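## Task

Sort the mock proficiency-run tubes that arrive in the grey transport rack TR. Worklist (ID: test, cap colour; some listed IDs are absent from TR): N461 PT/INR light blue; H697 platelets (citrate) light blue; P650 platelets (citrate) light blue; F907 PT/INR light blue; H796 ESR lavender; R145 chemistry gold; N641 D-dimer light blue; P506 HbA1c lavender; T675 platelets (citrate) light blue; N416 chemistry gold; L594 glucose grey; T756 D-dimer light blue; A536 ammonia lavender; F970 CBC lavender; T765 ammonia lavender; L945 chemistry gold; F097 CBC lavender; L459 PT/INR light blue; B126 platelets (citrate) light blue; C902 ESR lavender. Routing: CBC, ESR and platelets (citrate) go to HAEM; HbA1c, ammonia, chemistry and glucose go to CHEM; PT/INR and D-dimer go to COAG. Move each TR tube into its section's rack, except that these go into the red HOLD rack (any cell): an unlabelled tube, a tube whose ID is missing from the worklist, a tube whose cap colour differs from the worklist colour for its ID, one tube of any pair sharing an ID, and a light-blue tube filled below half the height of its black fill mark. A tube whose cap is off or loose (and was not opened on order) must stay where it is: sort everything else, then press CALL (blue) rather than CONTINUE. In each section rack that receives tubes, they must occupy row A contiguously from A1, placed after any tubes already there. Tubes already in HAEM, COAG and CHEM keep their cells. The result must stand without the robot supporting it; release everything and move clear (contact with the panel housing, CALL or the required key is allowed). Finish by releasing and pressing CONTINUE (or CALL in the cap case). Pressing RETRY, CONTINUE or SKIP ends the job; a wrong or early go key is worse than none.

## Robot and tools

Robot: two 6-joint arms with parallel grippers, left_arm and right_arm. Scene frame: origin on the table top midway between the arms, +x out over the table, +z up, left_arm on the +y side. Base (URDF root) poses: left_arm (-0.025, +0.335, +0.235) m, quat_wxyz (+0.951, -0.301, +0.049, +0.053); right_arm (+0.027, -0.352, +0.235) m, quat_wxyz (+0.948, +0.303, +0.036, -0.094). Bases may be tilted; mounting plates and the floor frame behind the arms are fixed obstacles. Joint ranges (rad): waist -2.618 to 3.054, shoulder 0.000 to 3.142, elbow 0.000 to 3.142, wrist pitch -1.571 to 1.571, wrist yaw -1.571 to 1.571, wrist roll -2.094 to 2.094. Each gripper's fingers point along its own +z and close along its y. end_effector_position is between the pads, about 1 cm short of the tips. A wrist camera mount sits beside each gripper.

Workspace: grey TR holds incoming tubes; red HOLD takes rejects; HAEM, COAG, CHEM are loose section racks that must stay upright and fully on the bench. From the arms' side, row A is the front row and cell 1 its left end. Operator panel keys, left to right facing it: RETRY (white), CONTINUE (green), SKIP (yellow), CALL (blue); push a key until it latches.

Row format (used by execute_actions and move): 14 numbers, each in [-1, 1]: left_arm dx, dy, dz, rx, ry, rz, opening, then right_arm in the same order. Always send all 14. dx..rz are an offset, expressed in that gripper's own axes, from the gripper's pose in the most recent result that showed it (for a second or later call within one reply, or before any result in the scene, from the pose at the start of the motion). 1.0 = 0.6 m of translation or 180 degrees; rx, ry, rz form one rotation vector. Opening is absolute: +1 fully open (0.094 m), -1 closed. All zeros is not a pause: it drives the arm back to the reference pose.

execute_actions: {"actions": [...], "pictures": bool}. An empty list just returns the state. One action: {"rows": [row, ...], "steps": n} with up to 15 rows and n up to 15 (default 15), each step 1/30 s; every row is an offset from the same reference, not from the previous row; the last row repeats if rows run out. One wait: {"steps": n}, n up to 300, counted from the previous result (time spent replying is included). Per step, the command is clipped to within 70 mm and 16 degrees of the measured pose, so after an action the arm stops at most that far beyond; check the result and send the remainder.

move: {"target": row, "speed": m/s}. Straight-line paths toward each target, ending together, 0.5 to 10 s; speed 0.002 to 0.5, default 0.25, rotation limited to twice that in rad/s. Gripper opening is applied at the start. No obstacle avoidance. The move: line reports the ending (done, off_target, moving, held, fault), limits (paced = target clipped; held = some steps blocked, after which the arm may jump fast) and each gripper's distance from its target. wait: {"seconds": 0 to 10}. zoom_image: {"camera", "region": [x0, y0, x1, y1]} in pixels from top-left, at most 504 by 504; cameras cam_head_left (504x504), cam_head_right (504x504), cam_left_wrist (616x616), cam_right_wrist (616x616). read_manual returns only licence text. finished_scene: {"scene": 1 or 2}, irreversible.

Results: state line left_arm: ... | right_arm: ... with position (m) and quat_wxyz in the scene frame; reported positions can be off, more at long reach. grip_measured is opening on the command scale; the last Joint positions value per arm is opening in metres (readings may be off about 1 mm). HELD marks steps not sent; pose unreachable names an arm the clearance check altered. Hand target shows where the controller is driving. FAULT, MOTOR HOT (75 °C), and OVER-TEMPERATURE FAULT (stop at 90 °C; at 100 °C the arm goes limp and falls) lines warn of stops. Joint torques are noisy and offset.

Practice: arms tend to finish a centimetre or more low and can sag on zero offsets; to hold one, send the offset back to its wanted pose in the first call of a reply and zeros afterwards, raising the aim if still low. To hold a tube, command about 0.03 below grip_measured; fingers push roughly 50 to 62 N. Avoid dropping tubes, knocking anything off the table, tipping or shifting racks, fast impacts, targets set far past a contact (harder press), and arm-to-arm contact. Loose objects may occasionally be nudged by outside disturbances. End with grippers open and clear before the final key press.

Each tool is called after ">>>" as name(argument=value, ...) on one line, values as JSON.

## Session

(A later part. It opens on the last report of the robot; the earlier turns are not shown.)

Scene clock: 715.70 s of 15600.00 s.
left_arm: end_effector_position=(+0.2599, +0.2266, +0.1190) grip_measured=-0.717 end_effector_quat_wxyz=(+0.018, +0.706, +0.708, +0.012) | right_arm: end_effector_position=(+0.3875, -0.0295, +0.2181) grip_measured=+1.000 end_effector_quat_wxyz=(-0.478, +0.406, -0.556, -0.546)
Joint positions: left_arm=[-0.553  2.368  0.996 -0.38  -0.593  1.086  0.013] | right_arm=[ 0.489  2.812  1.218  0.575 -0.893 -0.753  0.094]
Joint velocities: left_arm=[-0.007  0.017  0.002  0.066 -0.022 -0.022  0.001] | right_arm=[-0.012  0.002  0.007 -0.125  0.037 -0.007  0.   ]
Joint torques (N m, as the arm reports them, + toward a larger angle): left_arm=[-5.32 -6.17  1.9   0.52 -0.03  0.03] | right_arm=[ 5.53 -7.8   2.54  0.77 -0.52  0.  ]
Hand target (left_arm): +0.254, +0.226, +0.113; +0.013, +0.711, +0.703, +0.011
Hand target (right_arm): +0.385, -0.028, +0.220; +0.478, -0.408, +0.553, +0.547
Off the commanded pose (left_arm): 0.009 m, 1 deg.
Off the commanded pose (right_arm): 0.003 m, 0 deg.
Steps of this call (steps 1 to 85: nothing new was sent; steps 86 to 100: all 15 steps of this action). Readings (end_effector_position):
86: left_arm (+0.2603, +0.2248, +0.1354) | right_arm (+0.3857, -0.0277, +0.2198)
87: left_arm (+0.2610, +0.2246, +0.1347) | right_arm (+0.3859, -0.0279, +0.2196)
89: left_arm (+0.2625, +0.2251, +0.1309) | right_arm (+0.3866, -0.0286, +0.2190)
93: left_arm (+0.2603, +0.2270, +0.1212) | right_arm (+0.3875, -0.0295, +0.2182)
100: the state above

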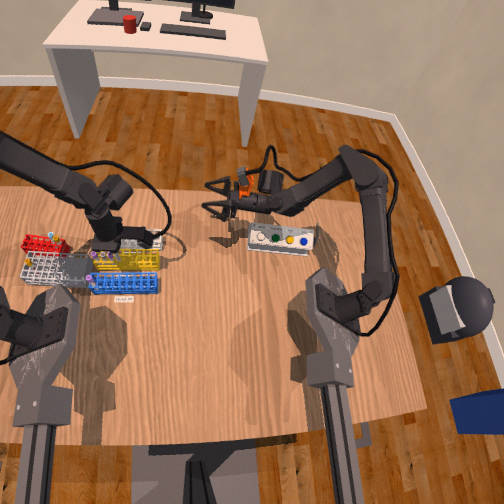

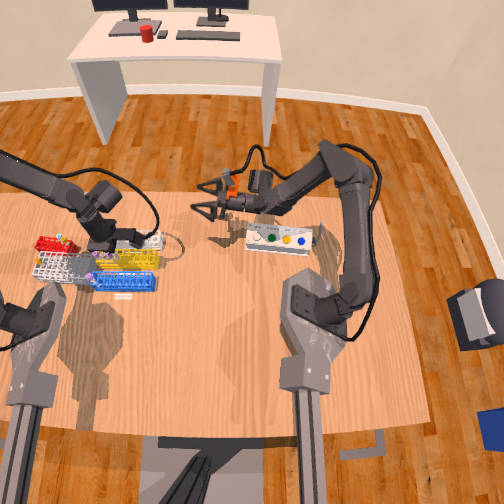

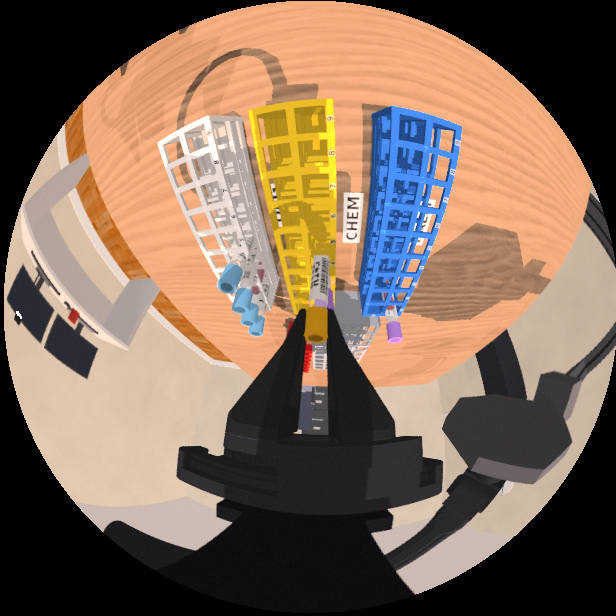

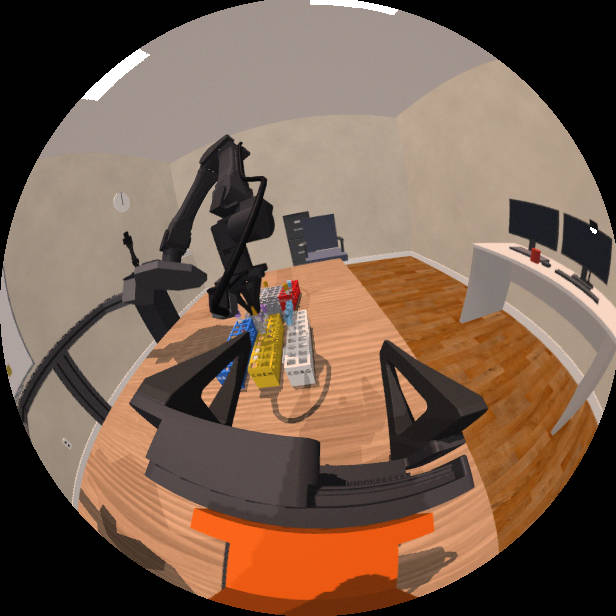

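>>> move(target=[-0.002,-0.014,0.051,0.002,0,0.003,-0.75,0,0,0,0,0,0,1], speed=0.05)

>>> execute_actions(actions=[{"rows":[[0,0,0,0,0,0,-0.5,0,0,0,0,0,0,1]],"steps":8}], pictures=false)

>>> move(target=[-0.008,0.01,-0.1,0.012,-0.004,0,-0.5,0,0,0,0,0,0,1], speed=0.12)

>>> move(target=[0.435,-0.072,0,0,-0.005,-0.05,-0.3,0,0,0,0,0,0,1], speed=0.2)

Scene clock: 722.57 s of 15600.00 s.
left_arm: end_effector_position=(+0.2606, +0.2251, +0.0956) grip_measured=-0.717 end_effector_quat_wxyz=(+0.024, +0.705, +0.709, +0.013) | right_arm: end_effector_position=(+0.3896, -0.0315, +0.2161) grip_measured=+1.000 end_effector_quat_wxyz=(-0.478, +0.403, -0.559, -0.544)
Joint positions: left_arm=[-0.512  2.426  0.977 -0.262 -0.598  1.138  0.013] | right_arm=[ 0.483  2.812  1.218  0.575 -0.89  -0.753  0.094]
Joint velocities: left_arm=[ 0.012 -0.012 -0.017 -0.007  0.066  0.037  0.   ] | right_arm=[-0.022  0.002 -0.002  0.007 -0.037  0.022  0.   ]
Joint torques (N m, as the arm reports them, + toward a larger angle): left_arm=[-5.16 -6.11  1.43  0.58 -0.08  0.03] | right_arm=[ 5.5  -7.95  2.57  0.76 -0.52 -0.03]
Hand target (left_arm): +0.252, +0.226, +0.088; +0.016, +0.710, +0.704, +0.010
Hand target (right_arm): +0.388, -0.030, +0.218; +0.478, -0.406, +0.556, +0.546
Off the commanded pose (left_arm): 0.011 m, 1 deg.
Off the commanded pose (right_arm): 0.004 m, 1 deg.
After step 90, 2.80 s passed at rest.
move: off_target (left_arm)

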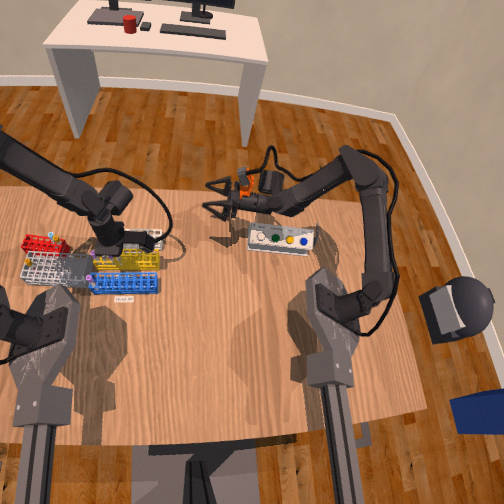

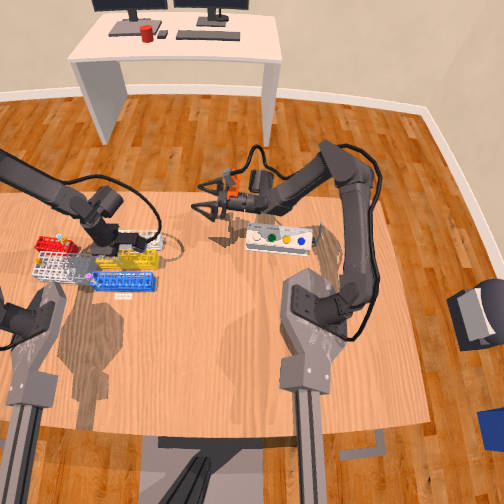

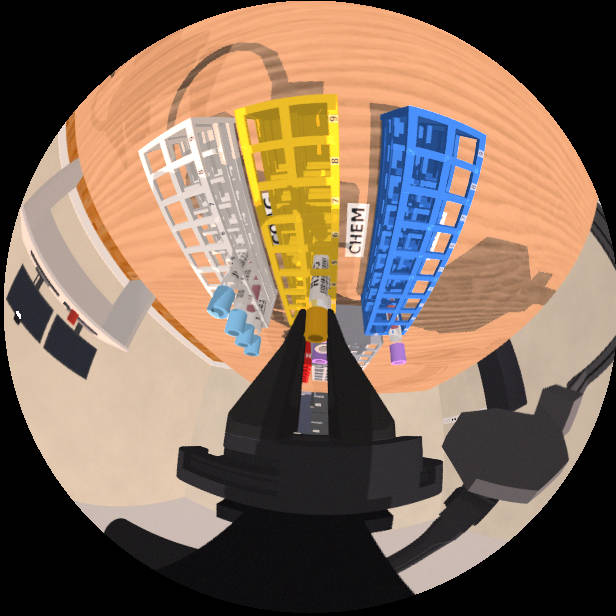

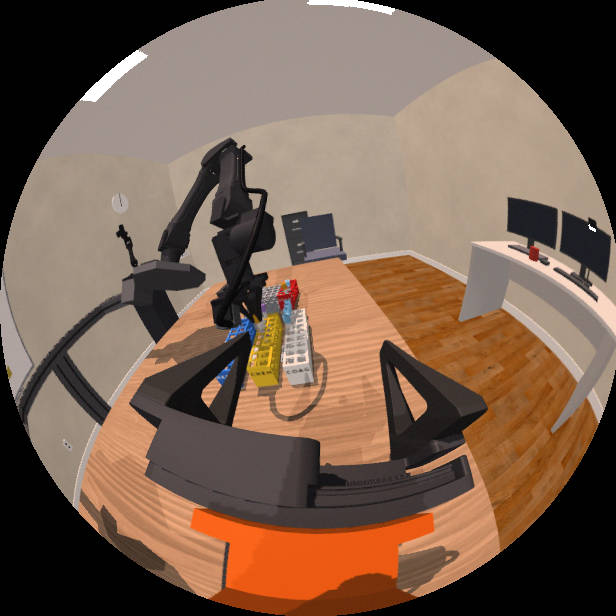

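Scene clock: 722.83 s of 15600.00 s.
left_arm: end_effector_position=(+0.2606, +0.2251, +0.0956) grip_measured=-0.502 end_effector_quat_wxyz=(+0.024, +0.705, +0.708, +0.013) | right_arm: end_effector_position=(+0.3915, -0.0334, +0.2144) grip_measured=+1.000 end_effector_quat_wxyz=(-0.478, +0.401, -0.562, -0.543)
Joint positions: left_arm=[-0.512  2.426  0.977 -0.262 -0.598  1.139  0.023] | right_arm=[ 0.476  2.812  1.218  0.575 -0.887 -0.753  0.094]
Joint velocities: left_arm=[ 0.012 -0.002 -0.017  0.022 -0.022 -0.051  0.   ] | right_arm=[ 0.002 -0.012 -0.002 -0.007  0.007  0.007  0.   ]
Joint torques (N m, as the arm reports them, + toward a larger angle): left_arm=[-5.46 -7.36  2.72  0.39 -0.07 -0.01] | right_arm=[ 5.48 -7.79  2.45  0.75 -0.59 -0.02]
Hand target (left_arm): +0.261, +0.225, +0.096; +0.024, +0.705, +0.708, +0.013
Hand target (right_arm): +0.390, -0.031, +0.216; +0.478, -0.403, +0.559, +0.544
Off the commanded pose (left_arm): 0.000 m, 0 deg.
Off the commanded pose (right_arm): 0.003 m, 0 deg.
Steps of this call (steps 1 to 8: all 8 steps of this action). Readings (end_effector_position):
1: left_arm (+0.2606, +0.2251, +0.0956) | right_arm (+0.3897, -0.0316, +0.2161)
2: left_arm (+0.2606, +0.2251, +0.0956) | right_arm (+0.3899, -0.0318, +0.2158)
4: left_arm (+0.2606, +0.2251, +0.0956) | right_arm (+0.3906, -0.0325, +0.2152)
8: the state above

Scene clock: 724.23 s of 15600.00 s.
left_arm: end_effector_position=(+0.2604, +0.2270, +0.1469) grip_measured=-0.502 end_effector_quat_wxyz=(+0.004, +0.706, +0.708, +0.002) | right_arm: end_effector_position=(+0.3935, -0.0355, +0.2123) grip_measured=+1.000 end_effector_quat_wxyz=(-0.479, +0.398, -0.566, -0.541)
Joint positions: left_arm=[-0.594  2.322  1.063 -0.558 -0.572  1.015  0.023] | right_arm=[ 0.469  2.812  1.218  0.575 -0.883 -0.753  0.094]
Joint velocities: left_arm=[ 0.002 -0.022 -0.017 -0.11  -0.007 -0.066 -0.   ] | right_arm=[ 0.012 -0.007  0.002 -0.037 -0.007  0.066  0.   ]
Joint torques (N m, as the arm reports them, + toward a larger angle): left_arm=[-6.48 -8.29  4.79  0.08  0.15 -0.04] | right_arm=[ 5.51 -7.98  2.46  0.75 -0.55  0.  ]
Hand target (left_arm): +0.264, +0.221, +0.156; +0.016, +0.706, +0.708, -0.005
Hand target (right_arm): +0.392, -0.033, +0.214; +0.478, -0.400, +0.563, +0.542
Off the commanded pose (left_arm): 0.011 m, 1 deg.
Off the commanded pose (right_arm): 0.003 m, 1 deg.
move: off_target (left_arm)

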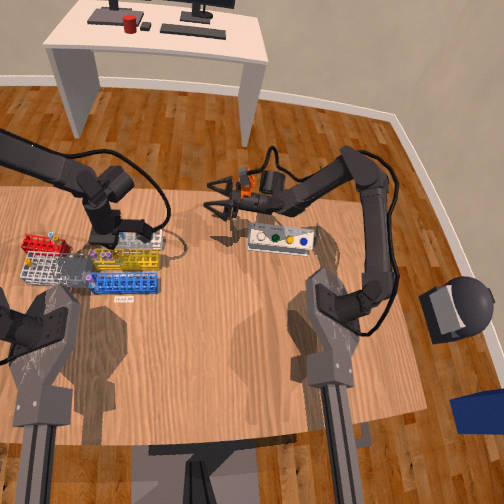

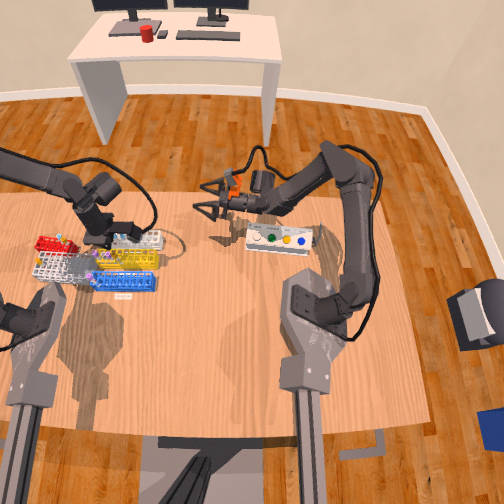

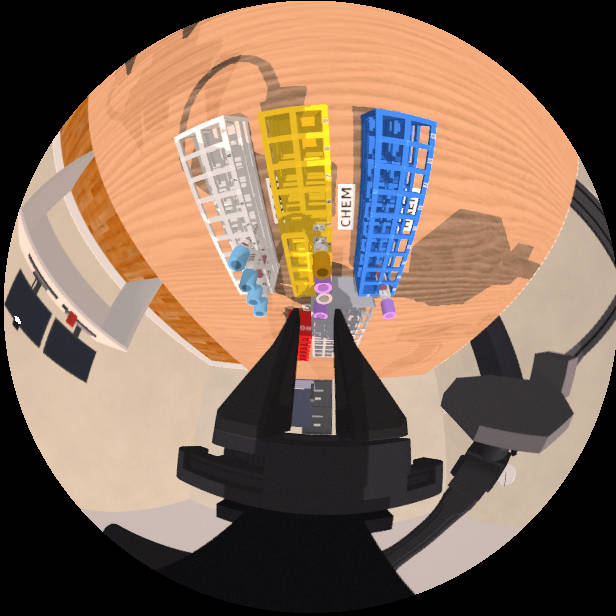

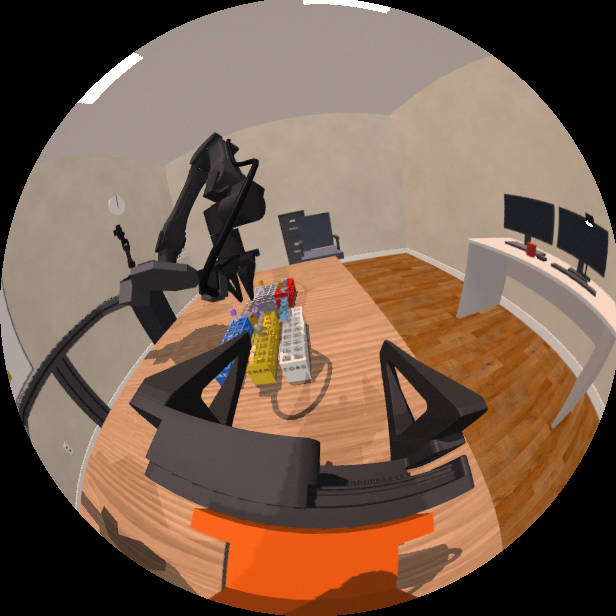

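Scene clock: 726.20 s of 15600.00 s.
left_arm: end_effector_position=(+0.2165, +0.4913, +0.1412) grip_measured=-0.302 end_effector_quat_wxyz=(-0.009, +0.650, +0.760, -0.004) | right_arm: end_effector_position=(+0.3955, -0.0376, +0.2103) grip_measured=+1.000 end_effector_quat_wxyz=(+0.479, -0.395, +0.569, +0.539)
Joint positions: left_arm=[ 0.185  1.571  0.737 -0.482 -0.576  1.781  0.033] | right_arm=[ 0.462  2.812  1.218  0.575 -0.88  -0.753  0.094]
Joint velocities: left_arm=[ 0.002  0.002  0.002 -0.007  0.022 -0.007 -0.001] | right_arm=[-0.002 -0.002  0.002 -0.051 -0.037  0.066  0.   ]
Joint torques (N m, as the arm reports them, + toward a larger angle): left_arm=[-2.95 -6.79  3.89  0.14  0.14  0.03] | right_arm=[ 5.57 -7.86  2.4   0.76 -0.54 -0.01]
Hand target (left_arm): +0.221, +0.493, +0.146; +0.005, +0.649, +0.761, -0.002
Hand target (right_arm): +0.394, -0.036, +0.212; +0.479, -0.398, +0.566, +0.541
Off the commanded pose (left_arm): 0.006 m, 2 deg.
Off the commanded pose (right_arm): 0.004 m, 1 deg.
move: done

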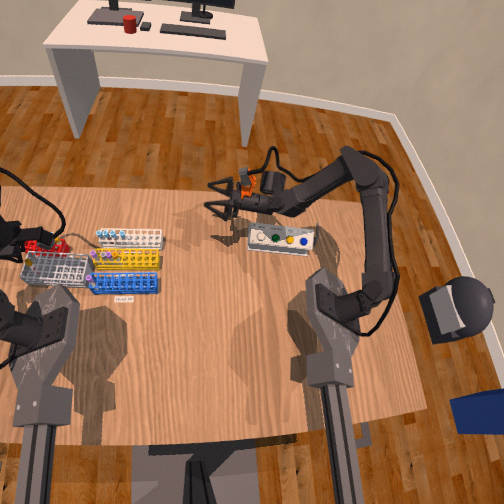

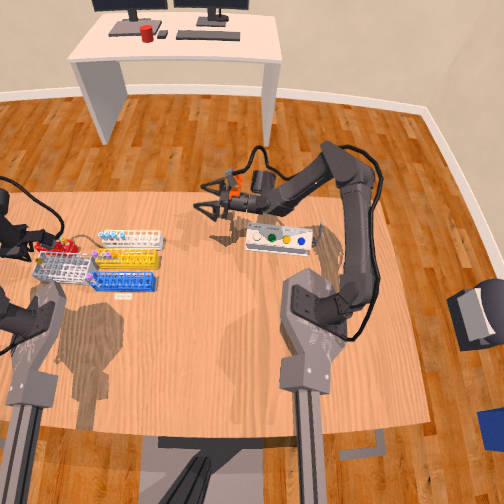

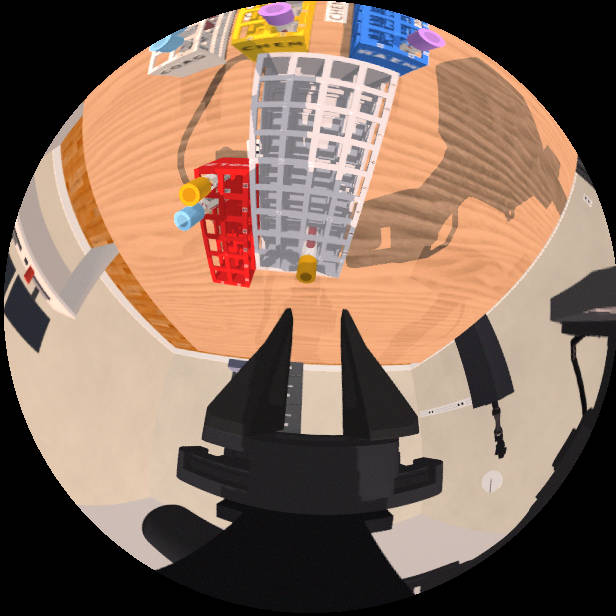

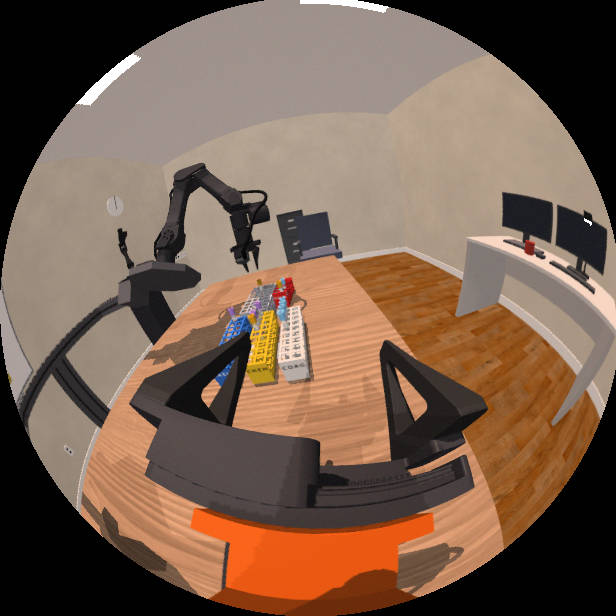

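>>> move(target=[-0.017,-0.008,0.101,-0.003,-0.008,0,-0.1,0,0,0,0,0,0,1], speed=0.07)

Scene clock: 729.80 s of 15600.00 s.
left_arm: end_effector_position=(+0.2176, +0.4905, +0.0868) grip_measured=-0.102 end_effector_quat_wxyz=(-0.002, +0.644, +0.765, +0.008) | right_arm: end_effector_position=(+0.3975, -0.0396, +0.2083) grip_measured=+1.000 end_effector_quat_wxyz=(+0.479, -0.393, +0.572, +0.537)
Joint positions: left_arm=[ 0.295  1.731  0.664 -0.152 -0.54   1.905  0.042] | right_arm=[ 0.455  2.812  1.218  0.575 -0.876 -0.753  0.094]
Joint velocities: left_arm=[ 0.017 -0.002  0.012  0.037 -0.051  0.081 -0.002] | right_arm=[ 0.002  0.002 -0.002  0.037  0.022  0.051  0.   ]
Joint torques (N m, as the arm reports them, + toward a larger angle): left_arm=[-3.02 -4.53  0.78  0.44  0.16  0.04] | right_arm=[ 5.54 -7.78  2.5   0.72 -0.53 -0.03]
Hand target (left_arm): +0.211, +0.481, +0.081; +0.003, +0.650, +0.760, -0.008
Hand target (right_arm): +0.396, -0.038, +0.210; +0.479, -0.395, +0.569, +0.539
Off the commanded pose (left_arm): 0.013 m, 2 deg.
Off the commanded pose (right_arm): 0.004 m, 1 deg.
move: off_target (left_arm)

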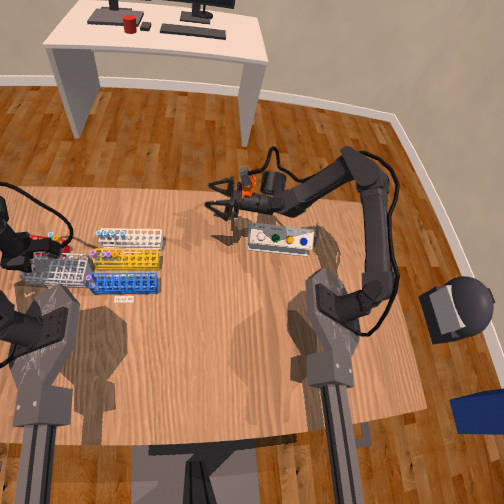

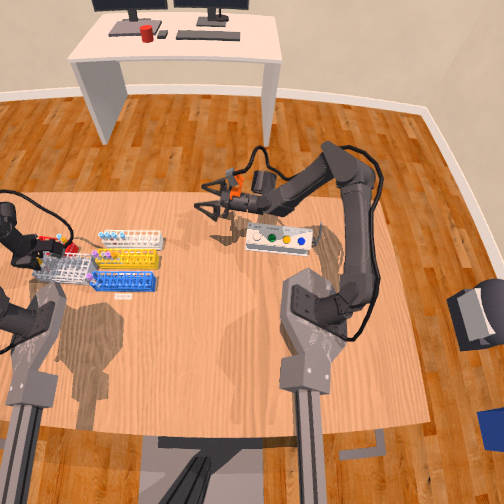

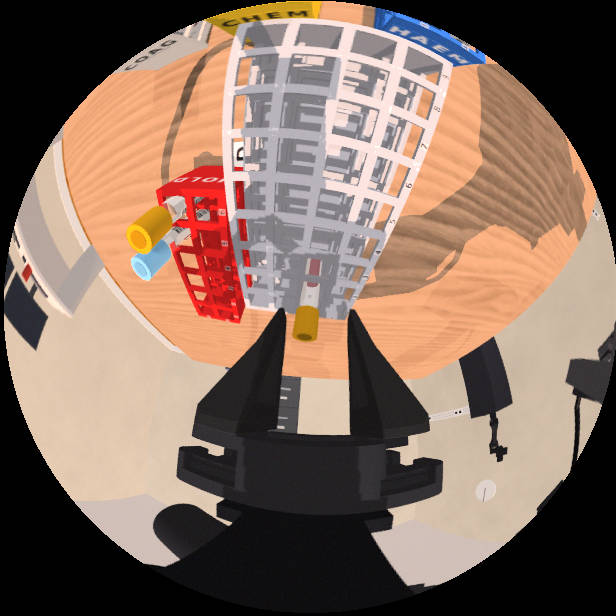

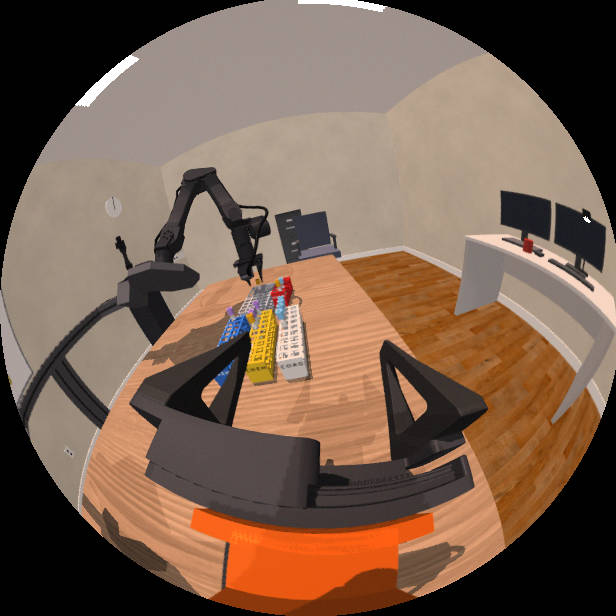

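>>> execute_actions(actions=[{"rows":[[0,0,0,0,0,0,-0.75,0,0,0,0,0,0,1]],"steps":14}], pictures=false)

>>> move(target=[0,0.012,-0.21,0,-0.004,0.056,-0.75,0,0,0,0,0,0,1], speed=0.12)

>>> move(target=[-0.475,0.065,-0.03,0,0,-0.62,-0.75,-0.03,0.04,0.04,-0.03,-0.01,-0.02,1], speed=0.35)

>>> zoom_image(camera="cam_right_wrist", region=[215,260,285,330])

Scene clock: 735.70 s of 15600.00 s.
left_arm: end_effector_position=(+0.2180, +0.4906, +0.0868) grip_measured=-0.718 end_effector_quat_wxyz=(-0.001, +0.644, +0.765, +0.008) | right_arm: end_effector_position=(+0.3996, -0.0419, +0.2062) grip_measured=+1.000 end_effector_quat_wxyz=(+0.479, -0.390, +0.576, +0.535)
Joint positions: left_arm=[ 0.295  1.731  0.664 -0.15  -0.54   1.905  0.013] | right_arm=[ 0.448  2.812  1.218  0.575 -0.873 -0.753  0.094]
Joint velocities: left_arm=[-0.002 -0.012  0.002  0.095 -0.037 -0.007 -0.001] | right_arm=[ 0.007 -0.002 -0.007 -0.037 -0.007 -0.081  0.   ]
Joint torques (N m, as the arm reports them, + toward a larger angle): left_arm=[-3.4  -6.09  2.03  0.3  -0.03  0.01] | right_arm=[ 5.53 -7.72  2.39  0.72 -0.56 -0.01]
Hand target (left_arm): +0.218, +0.490, +0.087; -0.002, +0.644, +0.765, +0.008
Hand target (right_arm): +0.398, -0.040, +0.208; +0.479, -0.393, +0.573, +0.537
Off the commanded pose (left_arm): 0.000 m, 0 deg.
Off the commanded pose (right_arm): 0.004 m, 1 deg.
Steps of this call (steps 1 to 90: nothing new was sent; then 2.43 s passed at rest; steps 91 to 104: all 14 steps of this action). Readings (end_effector_position):
91: left_arm (+0.2180, +0.4906, +0.0868) | right_arm (+0.3977, -0.0399, +0.2081)
92: left_arm (+0.2180, +0.4906, +0.0868) | right_arm (+0.3979, -0.0401, +0.2079)
94: left_arm (+0.2180, +0.4906, +0.0868) | right_arm (+0.3986, -0.0408, +0.2072)
98: left_arm (+0.2180, +0.4906, +0.0868) | right_arm (+0.3995, -0.0418, +0.2063)
104: the state above

Scene clock: 737.63 s of 15600.00 s.
left_arm: end_effector_position=(+0.2217, +0.4891, +0.2041) grip_measured=-0.718 end_effector_quat_wxyz=(-0.002, +0.708, +0.707, -0.003) | right_arm: end_effector_position=(+0.4015, -0.0440, +0.2042) grip_measured=+1.000 end_effector_quat_wxyz=(+0.479, -0.387, +0.579, +0.534)
Joint positions: left_arm=[ 0.036  1.455  0.861 -0.809 -0.597  1.768  0.013] | right_arm=[ 0.441  2.812  1.218  0.575 -0.87  -0.753  0.094]
Joint velocities: left_arm=[ 0.002 -0.002  0.012 -0.081 -0.022 -0.066 -0.   ] | right_arm=[-0.002 -0.012 -0.007  0.022  0.007  0.007  0.   ]
Joint torques (N m, as the arm reports them, + toward a larger angle): left_arm=[-4.27 -5.95  5.17  0.   -0.04 -0.06] | right_arm=[ 5.62 -7.84  2.39  0.71 -0.56 -0.01]
Hand target (left_arm): +0.225, +0.490, +0.213; +0.005, +0.708, +0.706, +0.004
Hand target (right_arm): +0.400, -0.042, +0.206; +0.479, -0.390, +0.576, +0.536
Off the commanded pose (left_arm): 0.009 m, 1 deg.
Off the commanded pose (right_arm): 0.004 m, 1 deg.
move: done

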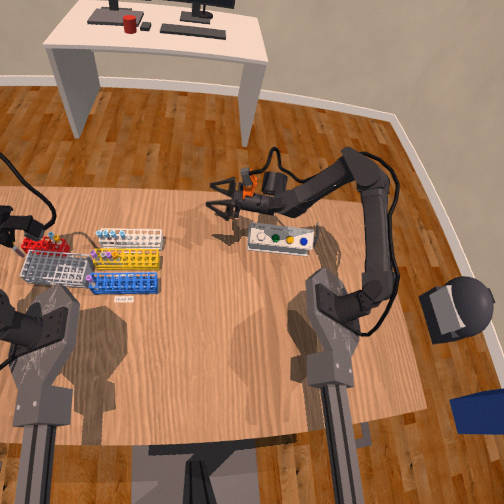

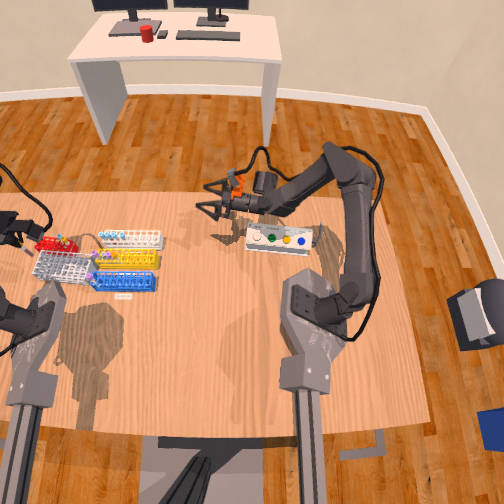

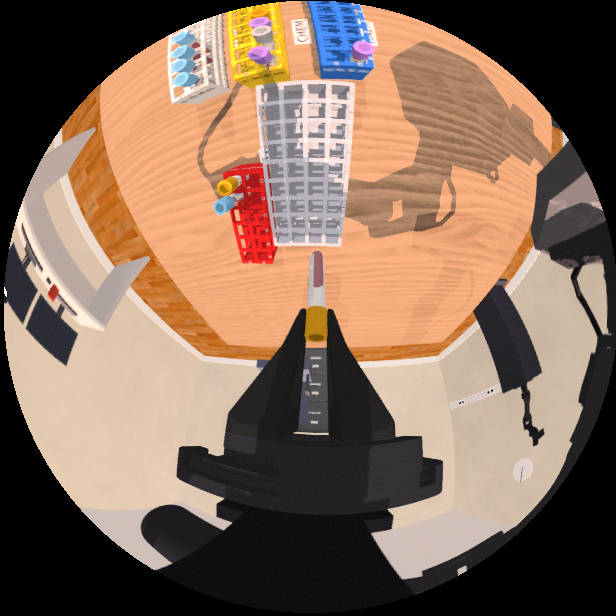

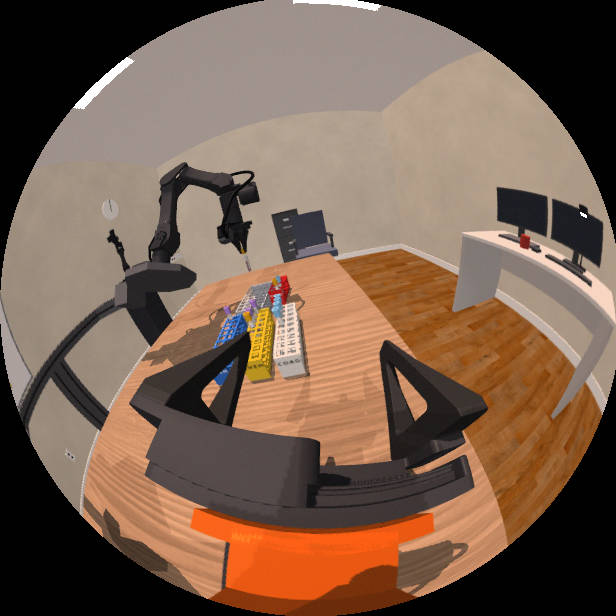

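Scene clock: 741.10 s of 15600.00 s.
left_arm: end_effector_position=(+0.2568, +0.2044, +0.2227) grip_measured=-0.718 end_effector_quat_wxyz=(-0.000, -0.193, +0.981, -0.010) | right_arm: end_effector_position=(+0.3856, -0.0273, +0.2197) grip_measured=+1.000 end_effector_quat_wxyz=(-0.480, +0.410, -0.552, -0.545)
Joint positions: left_arm=[-0.759  2.252  1.226 -0.88  -0.508 -1.123  0.013] | right_arm=[ 0.497  2.812  1.218  0.575 -0.894 -0.761  0.094]
Joint velocities: left_arm=[ 0.002  0.017 -0.017 -0.037 -0.066 -0.081 -0.   ] | right_arm=[ 0.002 -0.002 -0.017  0.007 -0.022  0.022  0.   ]
Joint torques (N m, as the arm reports them, + toward a larger angle): left_arm=[-6.29 -5.76  6.05  0.12 -0.04 -0.04] | right_arm=[ 6.45 -6.77  5.19  0.67 -0.76 -0.05]
Hand target (left_arm): +0.255, +0.199, +0.224; -0.002, -0.186, +0.982, -0.006
Hand target (right_arm): +0.386, -0.018, +0.228; +0.486, -0.419, +0.534, +0.551
Off the commanded pose (left_arm): 0.004 m, 1 deg.
Off the commanded pose (right_arm): 0.012 m, 3 deg.
move: off_target (right_arm)

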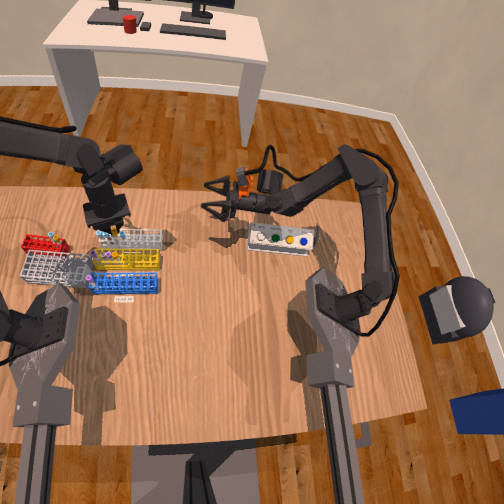

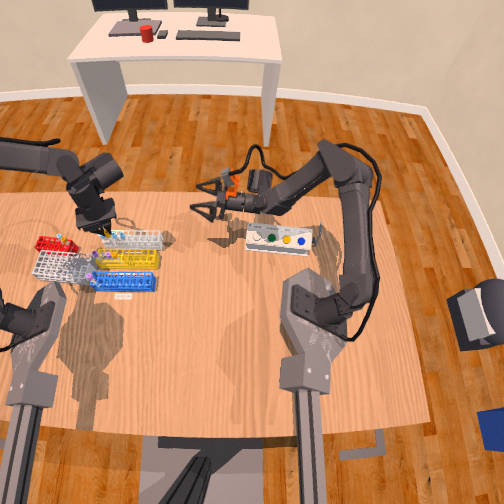

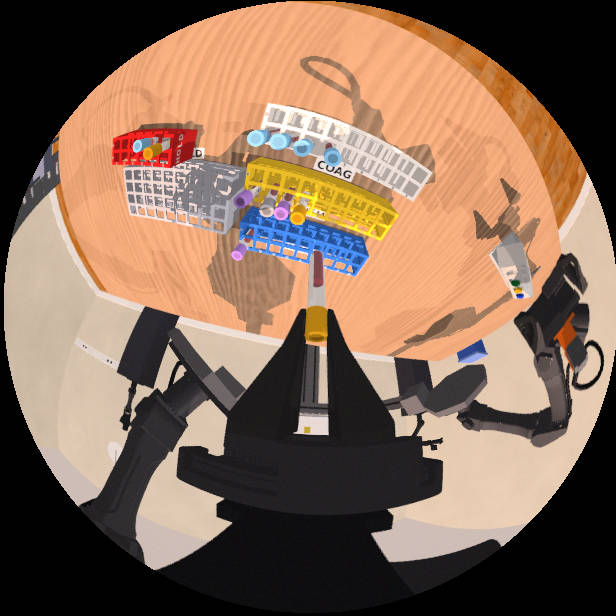

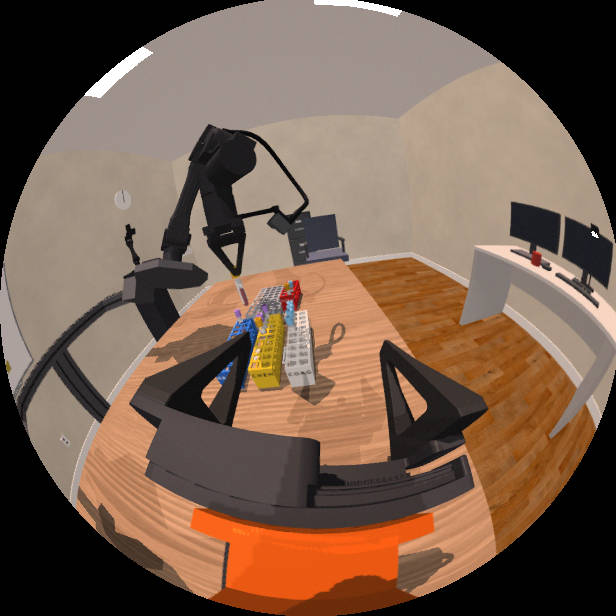

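Region (215, 260, 285, 330) of cam_right_wrist's 616x616 image, scaled by 7.200, with more detail than that image has.

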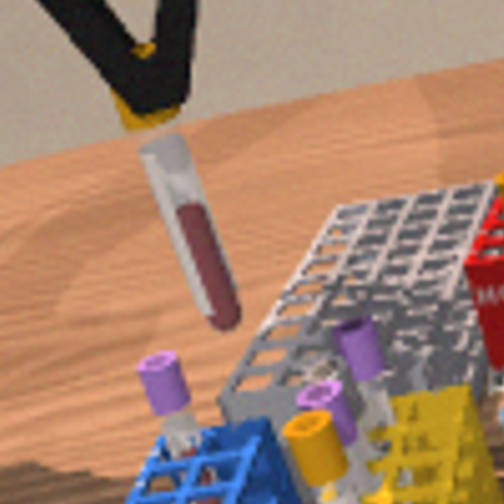

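>>> move(target=[-0.1,-0.04,0,0,0,-0.29,-0.75,0,0,0,0,0,0,1], speed=0.35)

>>> zoom_image(camera="cam_right_wrist", region=[225,255,305,335])

>>> zoom_image(camera="cam_head_left", region=[80,180,160,260])

Scene clock: 746.33 s of 15600.00 s.
left_arm: end_effector_position=(+0.3209, +0.2010, +0.2248) grip_measured=-0.718 end_effector_quat_wxyz=(-0.011, -0.606, +0.795, -0.024) | right_arm: end_effector_position=(+0.3877, -0.0294, +0.2177) grip_measured=+1.000 end_effector_quat_wxyz=(-0.480, +0.408, -0.556, -0.543)
Joint positions: left_arm=[-0.664  2.366  1.488 -0.948 -0.517 -1.919  0.013] | right_arm=[ 0.49   2.812  1.218  0.575 -0.89  -0.761  0.094]
Joint velocities: left_arm=[-0.007 -0.012 -0.002 -0.037  0.007  0.037  0.   ] | right_arm=[0.007 0.002 0.007 0.007 0.022 0.037 0.   ]
Joint torques (N m, as the arm reports them, + toward a larger angle): left_arm=[-5.93 -6.76  5.98  0.06 -0.19 -0.09] | right_arm=[ 5.49 -7.93  2.47  0.75 -0.54 -0.02]
Hand target (left_arm): +0.321, +0.204, +0.222; -0.004, -0.605, +0.796, -0.009
Hand target (right_arm): +0.386, -0.027, +0.220; +0.479, -0.410, +0.552, +0.545
Off the commanded pose (left_arm): 0.004 m, 2 deg.
Off the commanded pose (right_arm): 0.004 m, 1 deg.
After step 90, 0.30 s passed at rest.
move: done

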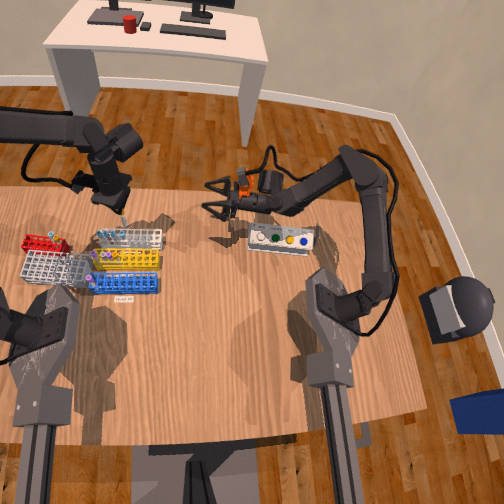

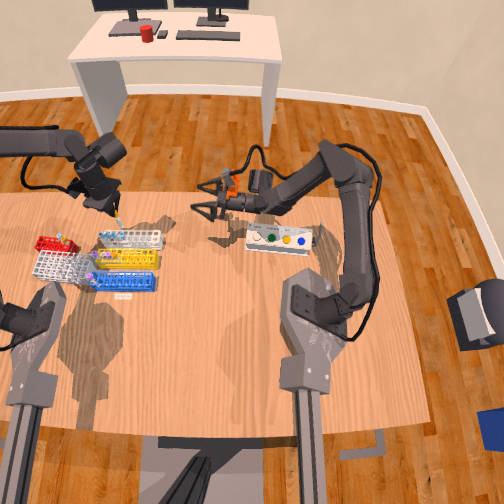

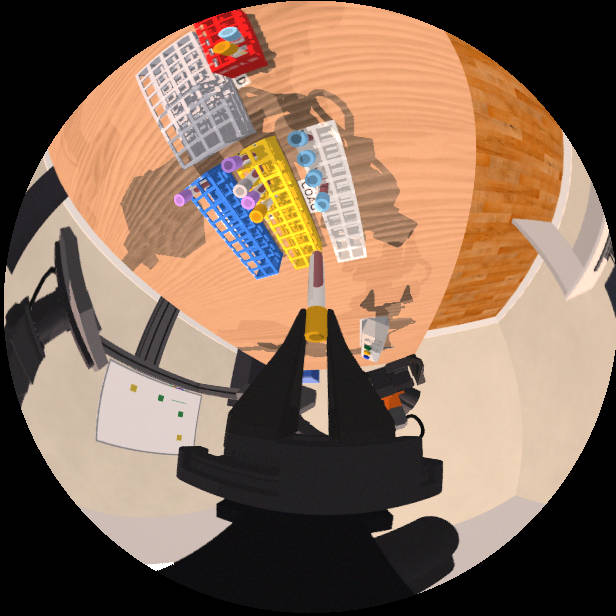

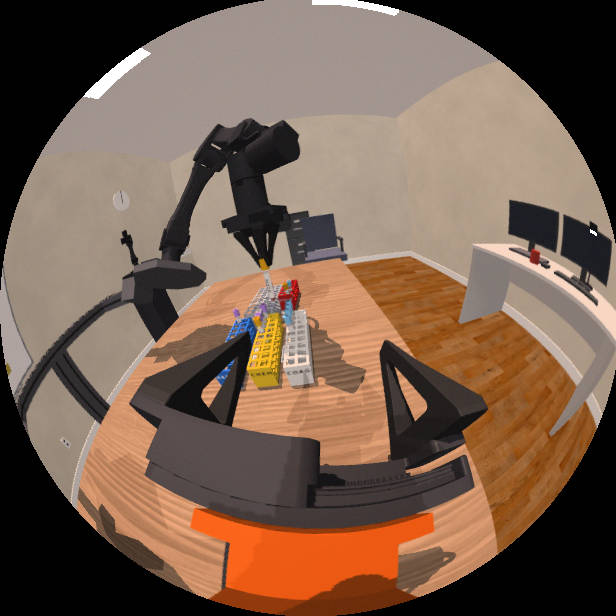

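Region (225, 255, 305, 335) of cam_right_wrist's 616x616 image, scaled by 6.300, with more detail than that image has.

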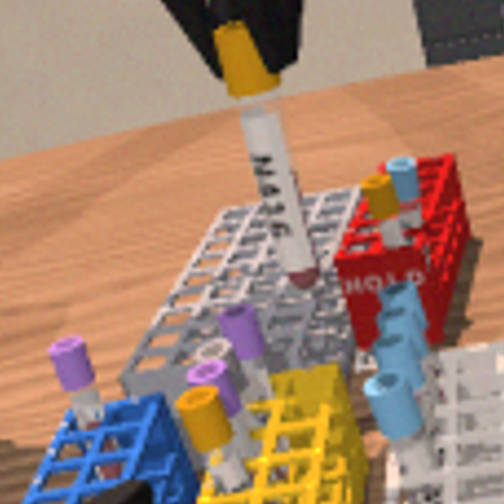

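Region (80, 180, 160, 260) of cam_head_left's 504x504 image, scaled by 6.300, with more detail than that image has.

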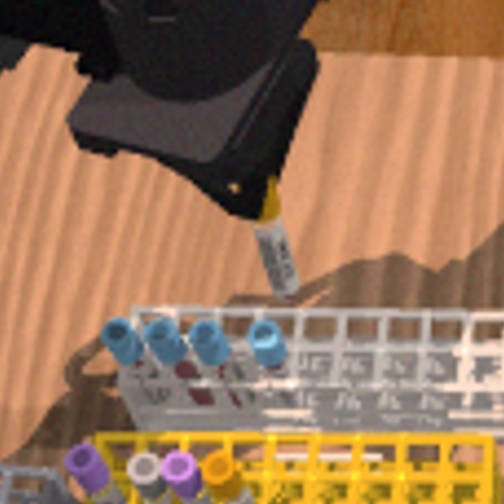

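>>> move(target=[0.023,0.1025,0,0,0,0.914,-0.75,-0.02,0.069,-0.374,0.408,0.361,0.307,-1], speed=0.35)

Scene clock: 760.10 s of 15600.00 s.
left_arm: end_effector_position=(+0.2599, +0.2104, +0.2180) grip_measured=-0.718 end_effector_quat_wxyz=(+0.006, +0.703, +0.711, -0.008) | right_arm: end_effector_position=(+0.3199, -0.2511, +0.2216) grip_measured=-0.978 end_effector_quat_wxyz=(-0.008, +0.006, +1.000, +0.003)
Joint positions: left_arm=[-0.734  2.248  1.218 -0.867 -0.513  0.85   0.013] | right_arm=[ 0.74   2.264  1.248 -0.909  0.513  0.652  0.001]
Joint velocities: left_arm=[ 0.007  0.012 -0.017 -0.007 -0.051  0.037  0.   ] | right_arm=[ 0.007  0.002 -0.007  0.007 -0.007  0.095  0.   ]
Joint torques (N m, as the arm reports them, + toward a larger angle): left_arm=[-6.44 -8.89  3.25  0.49  0.15  0.03] | right_arm=[ 4.64 -5.43  6.32 -0.08  0.22  0.05]
Hand target (left_arm): +0.258, +0.205, +0.225; +0.022, +0.706, +0.707, -0.014
Hand target (right_arm): +0.327, -0.249, +0.227; +0.002, +0.008, +1.000, -0.000
Off the commanded pose (left_arm): 0.009 m, 2 deg.
Off the commanded pose (right_arm): 0.011 m, 1 deg.
After step 90, 6.00 s passed at rest.
move: off_target (right_arm)

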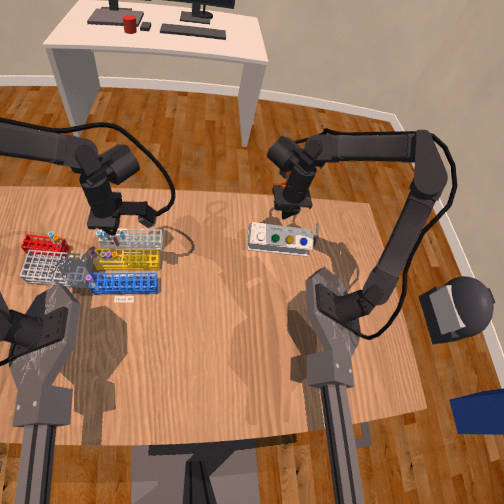

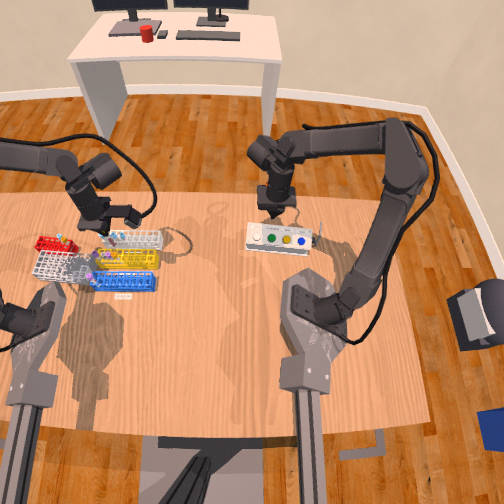

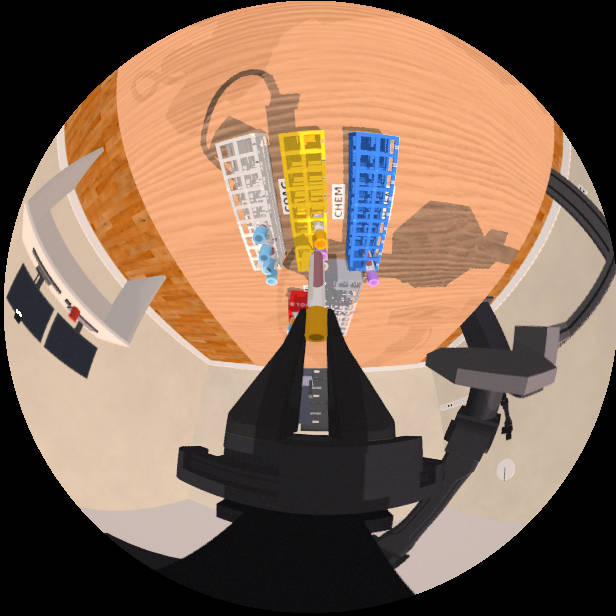

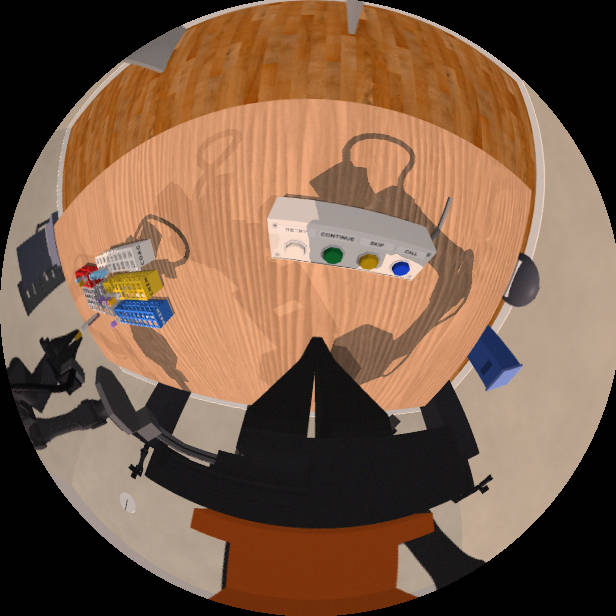

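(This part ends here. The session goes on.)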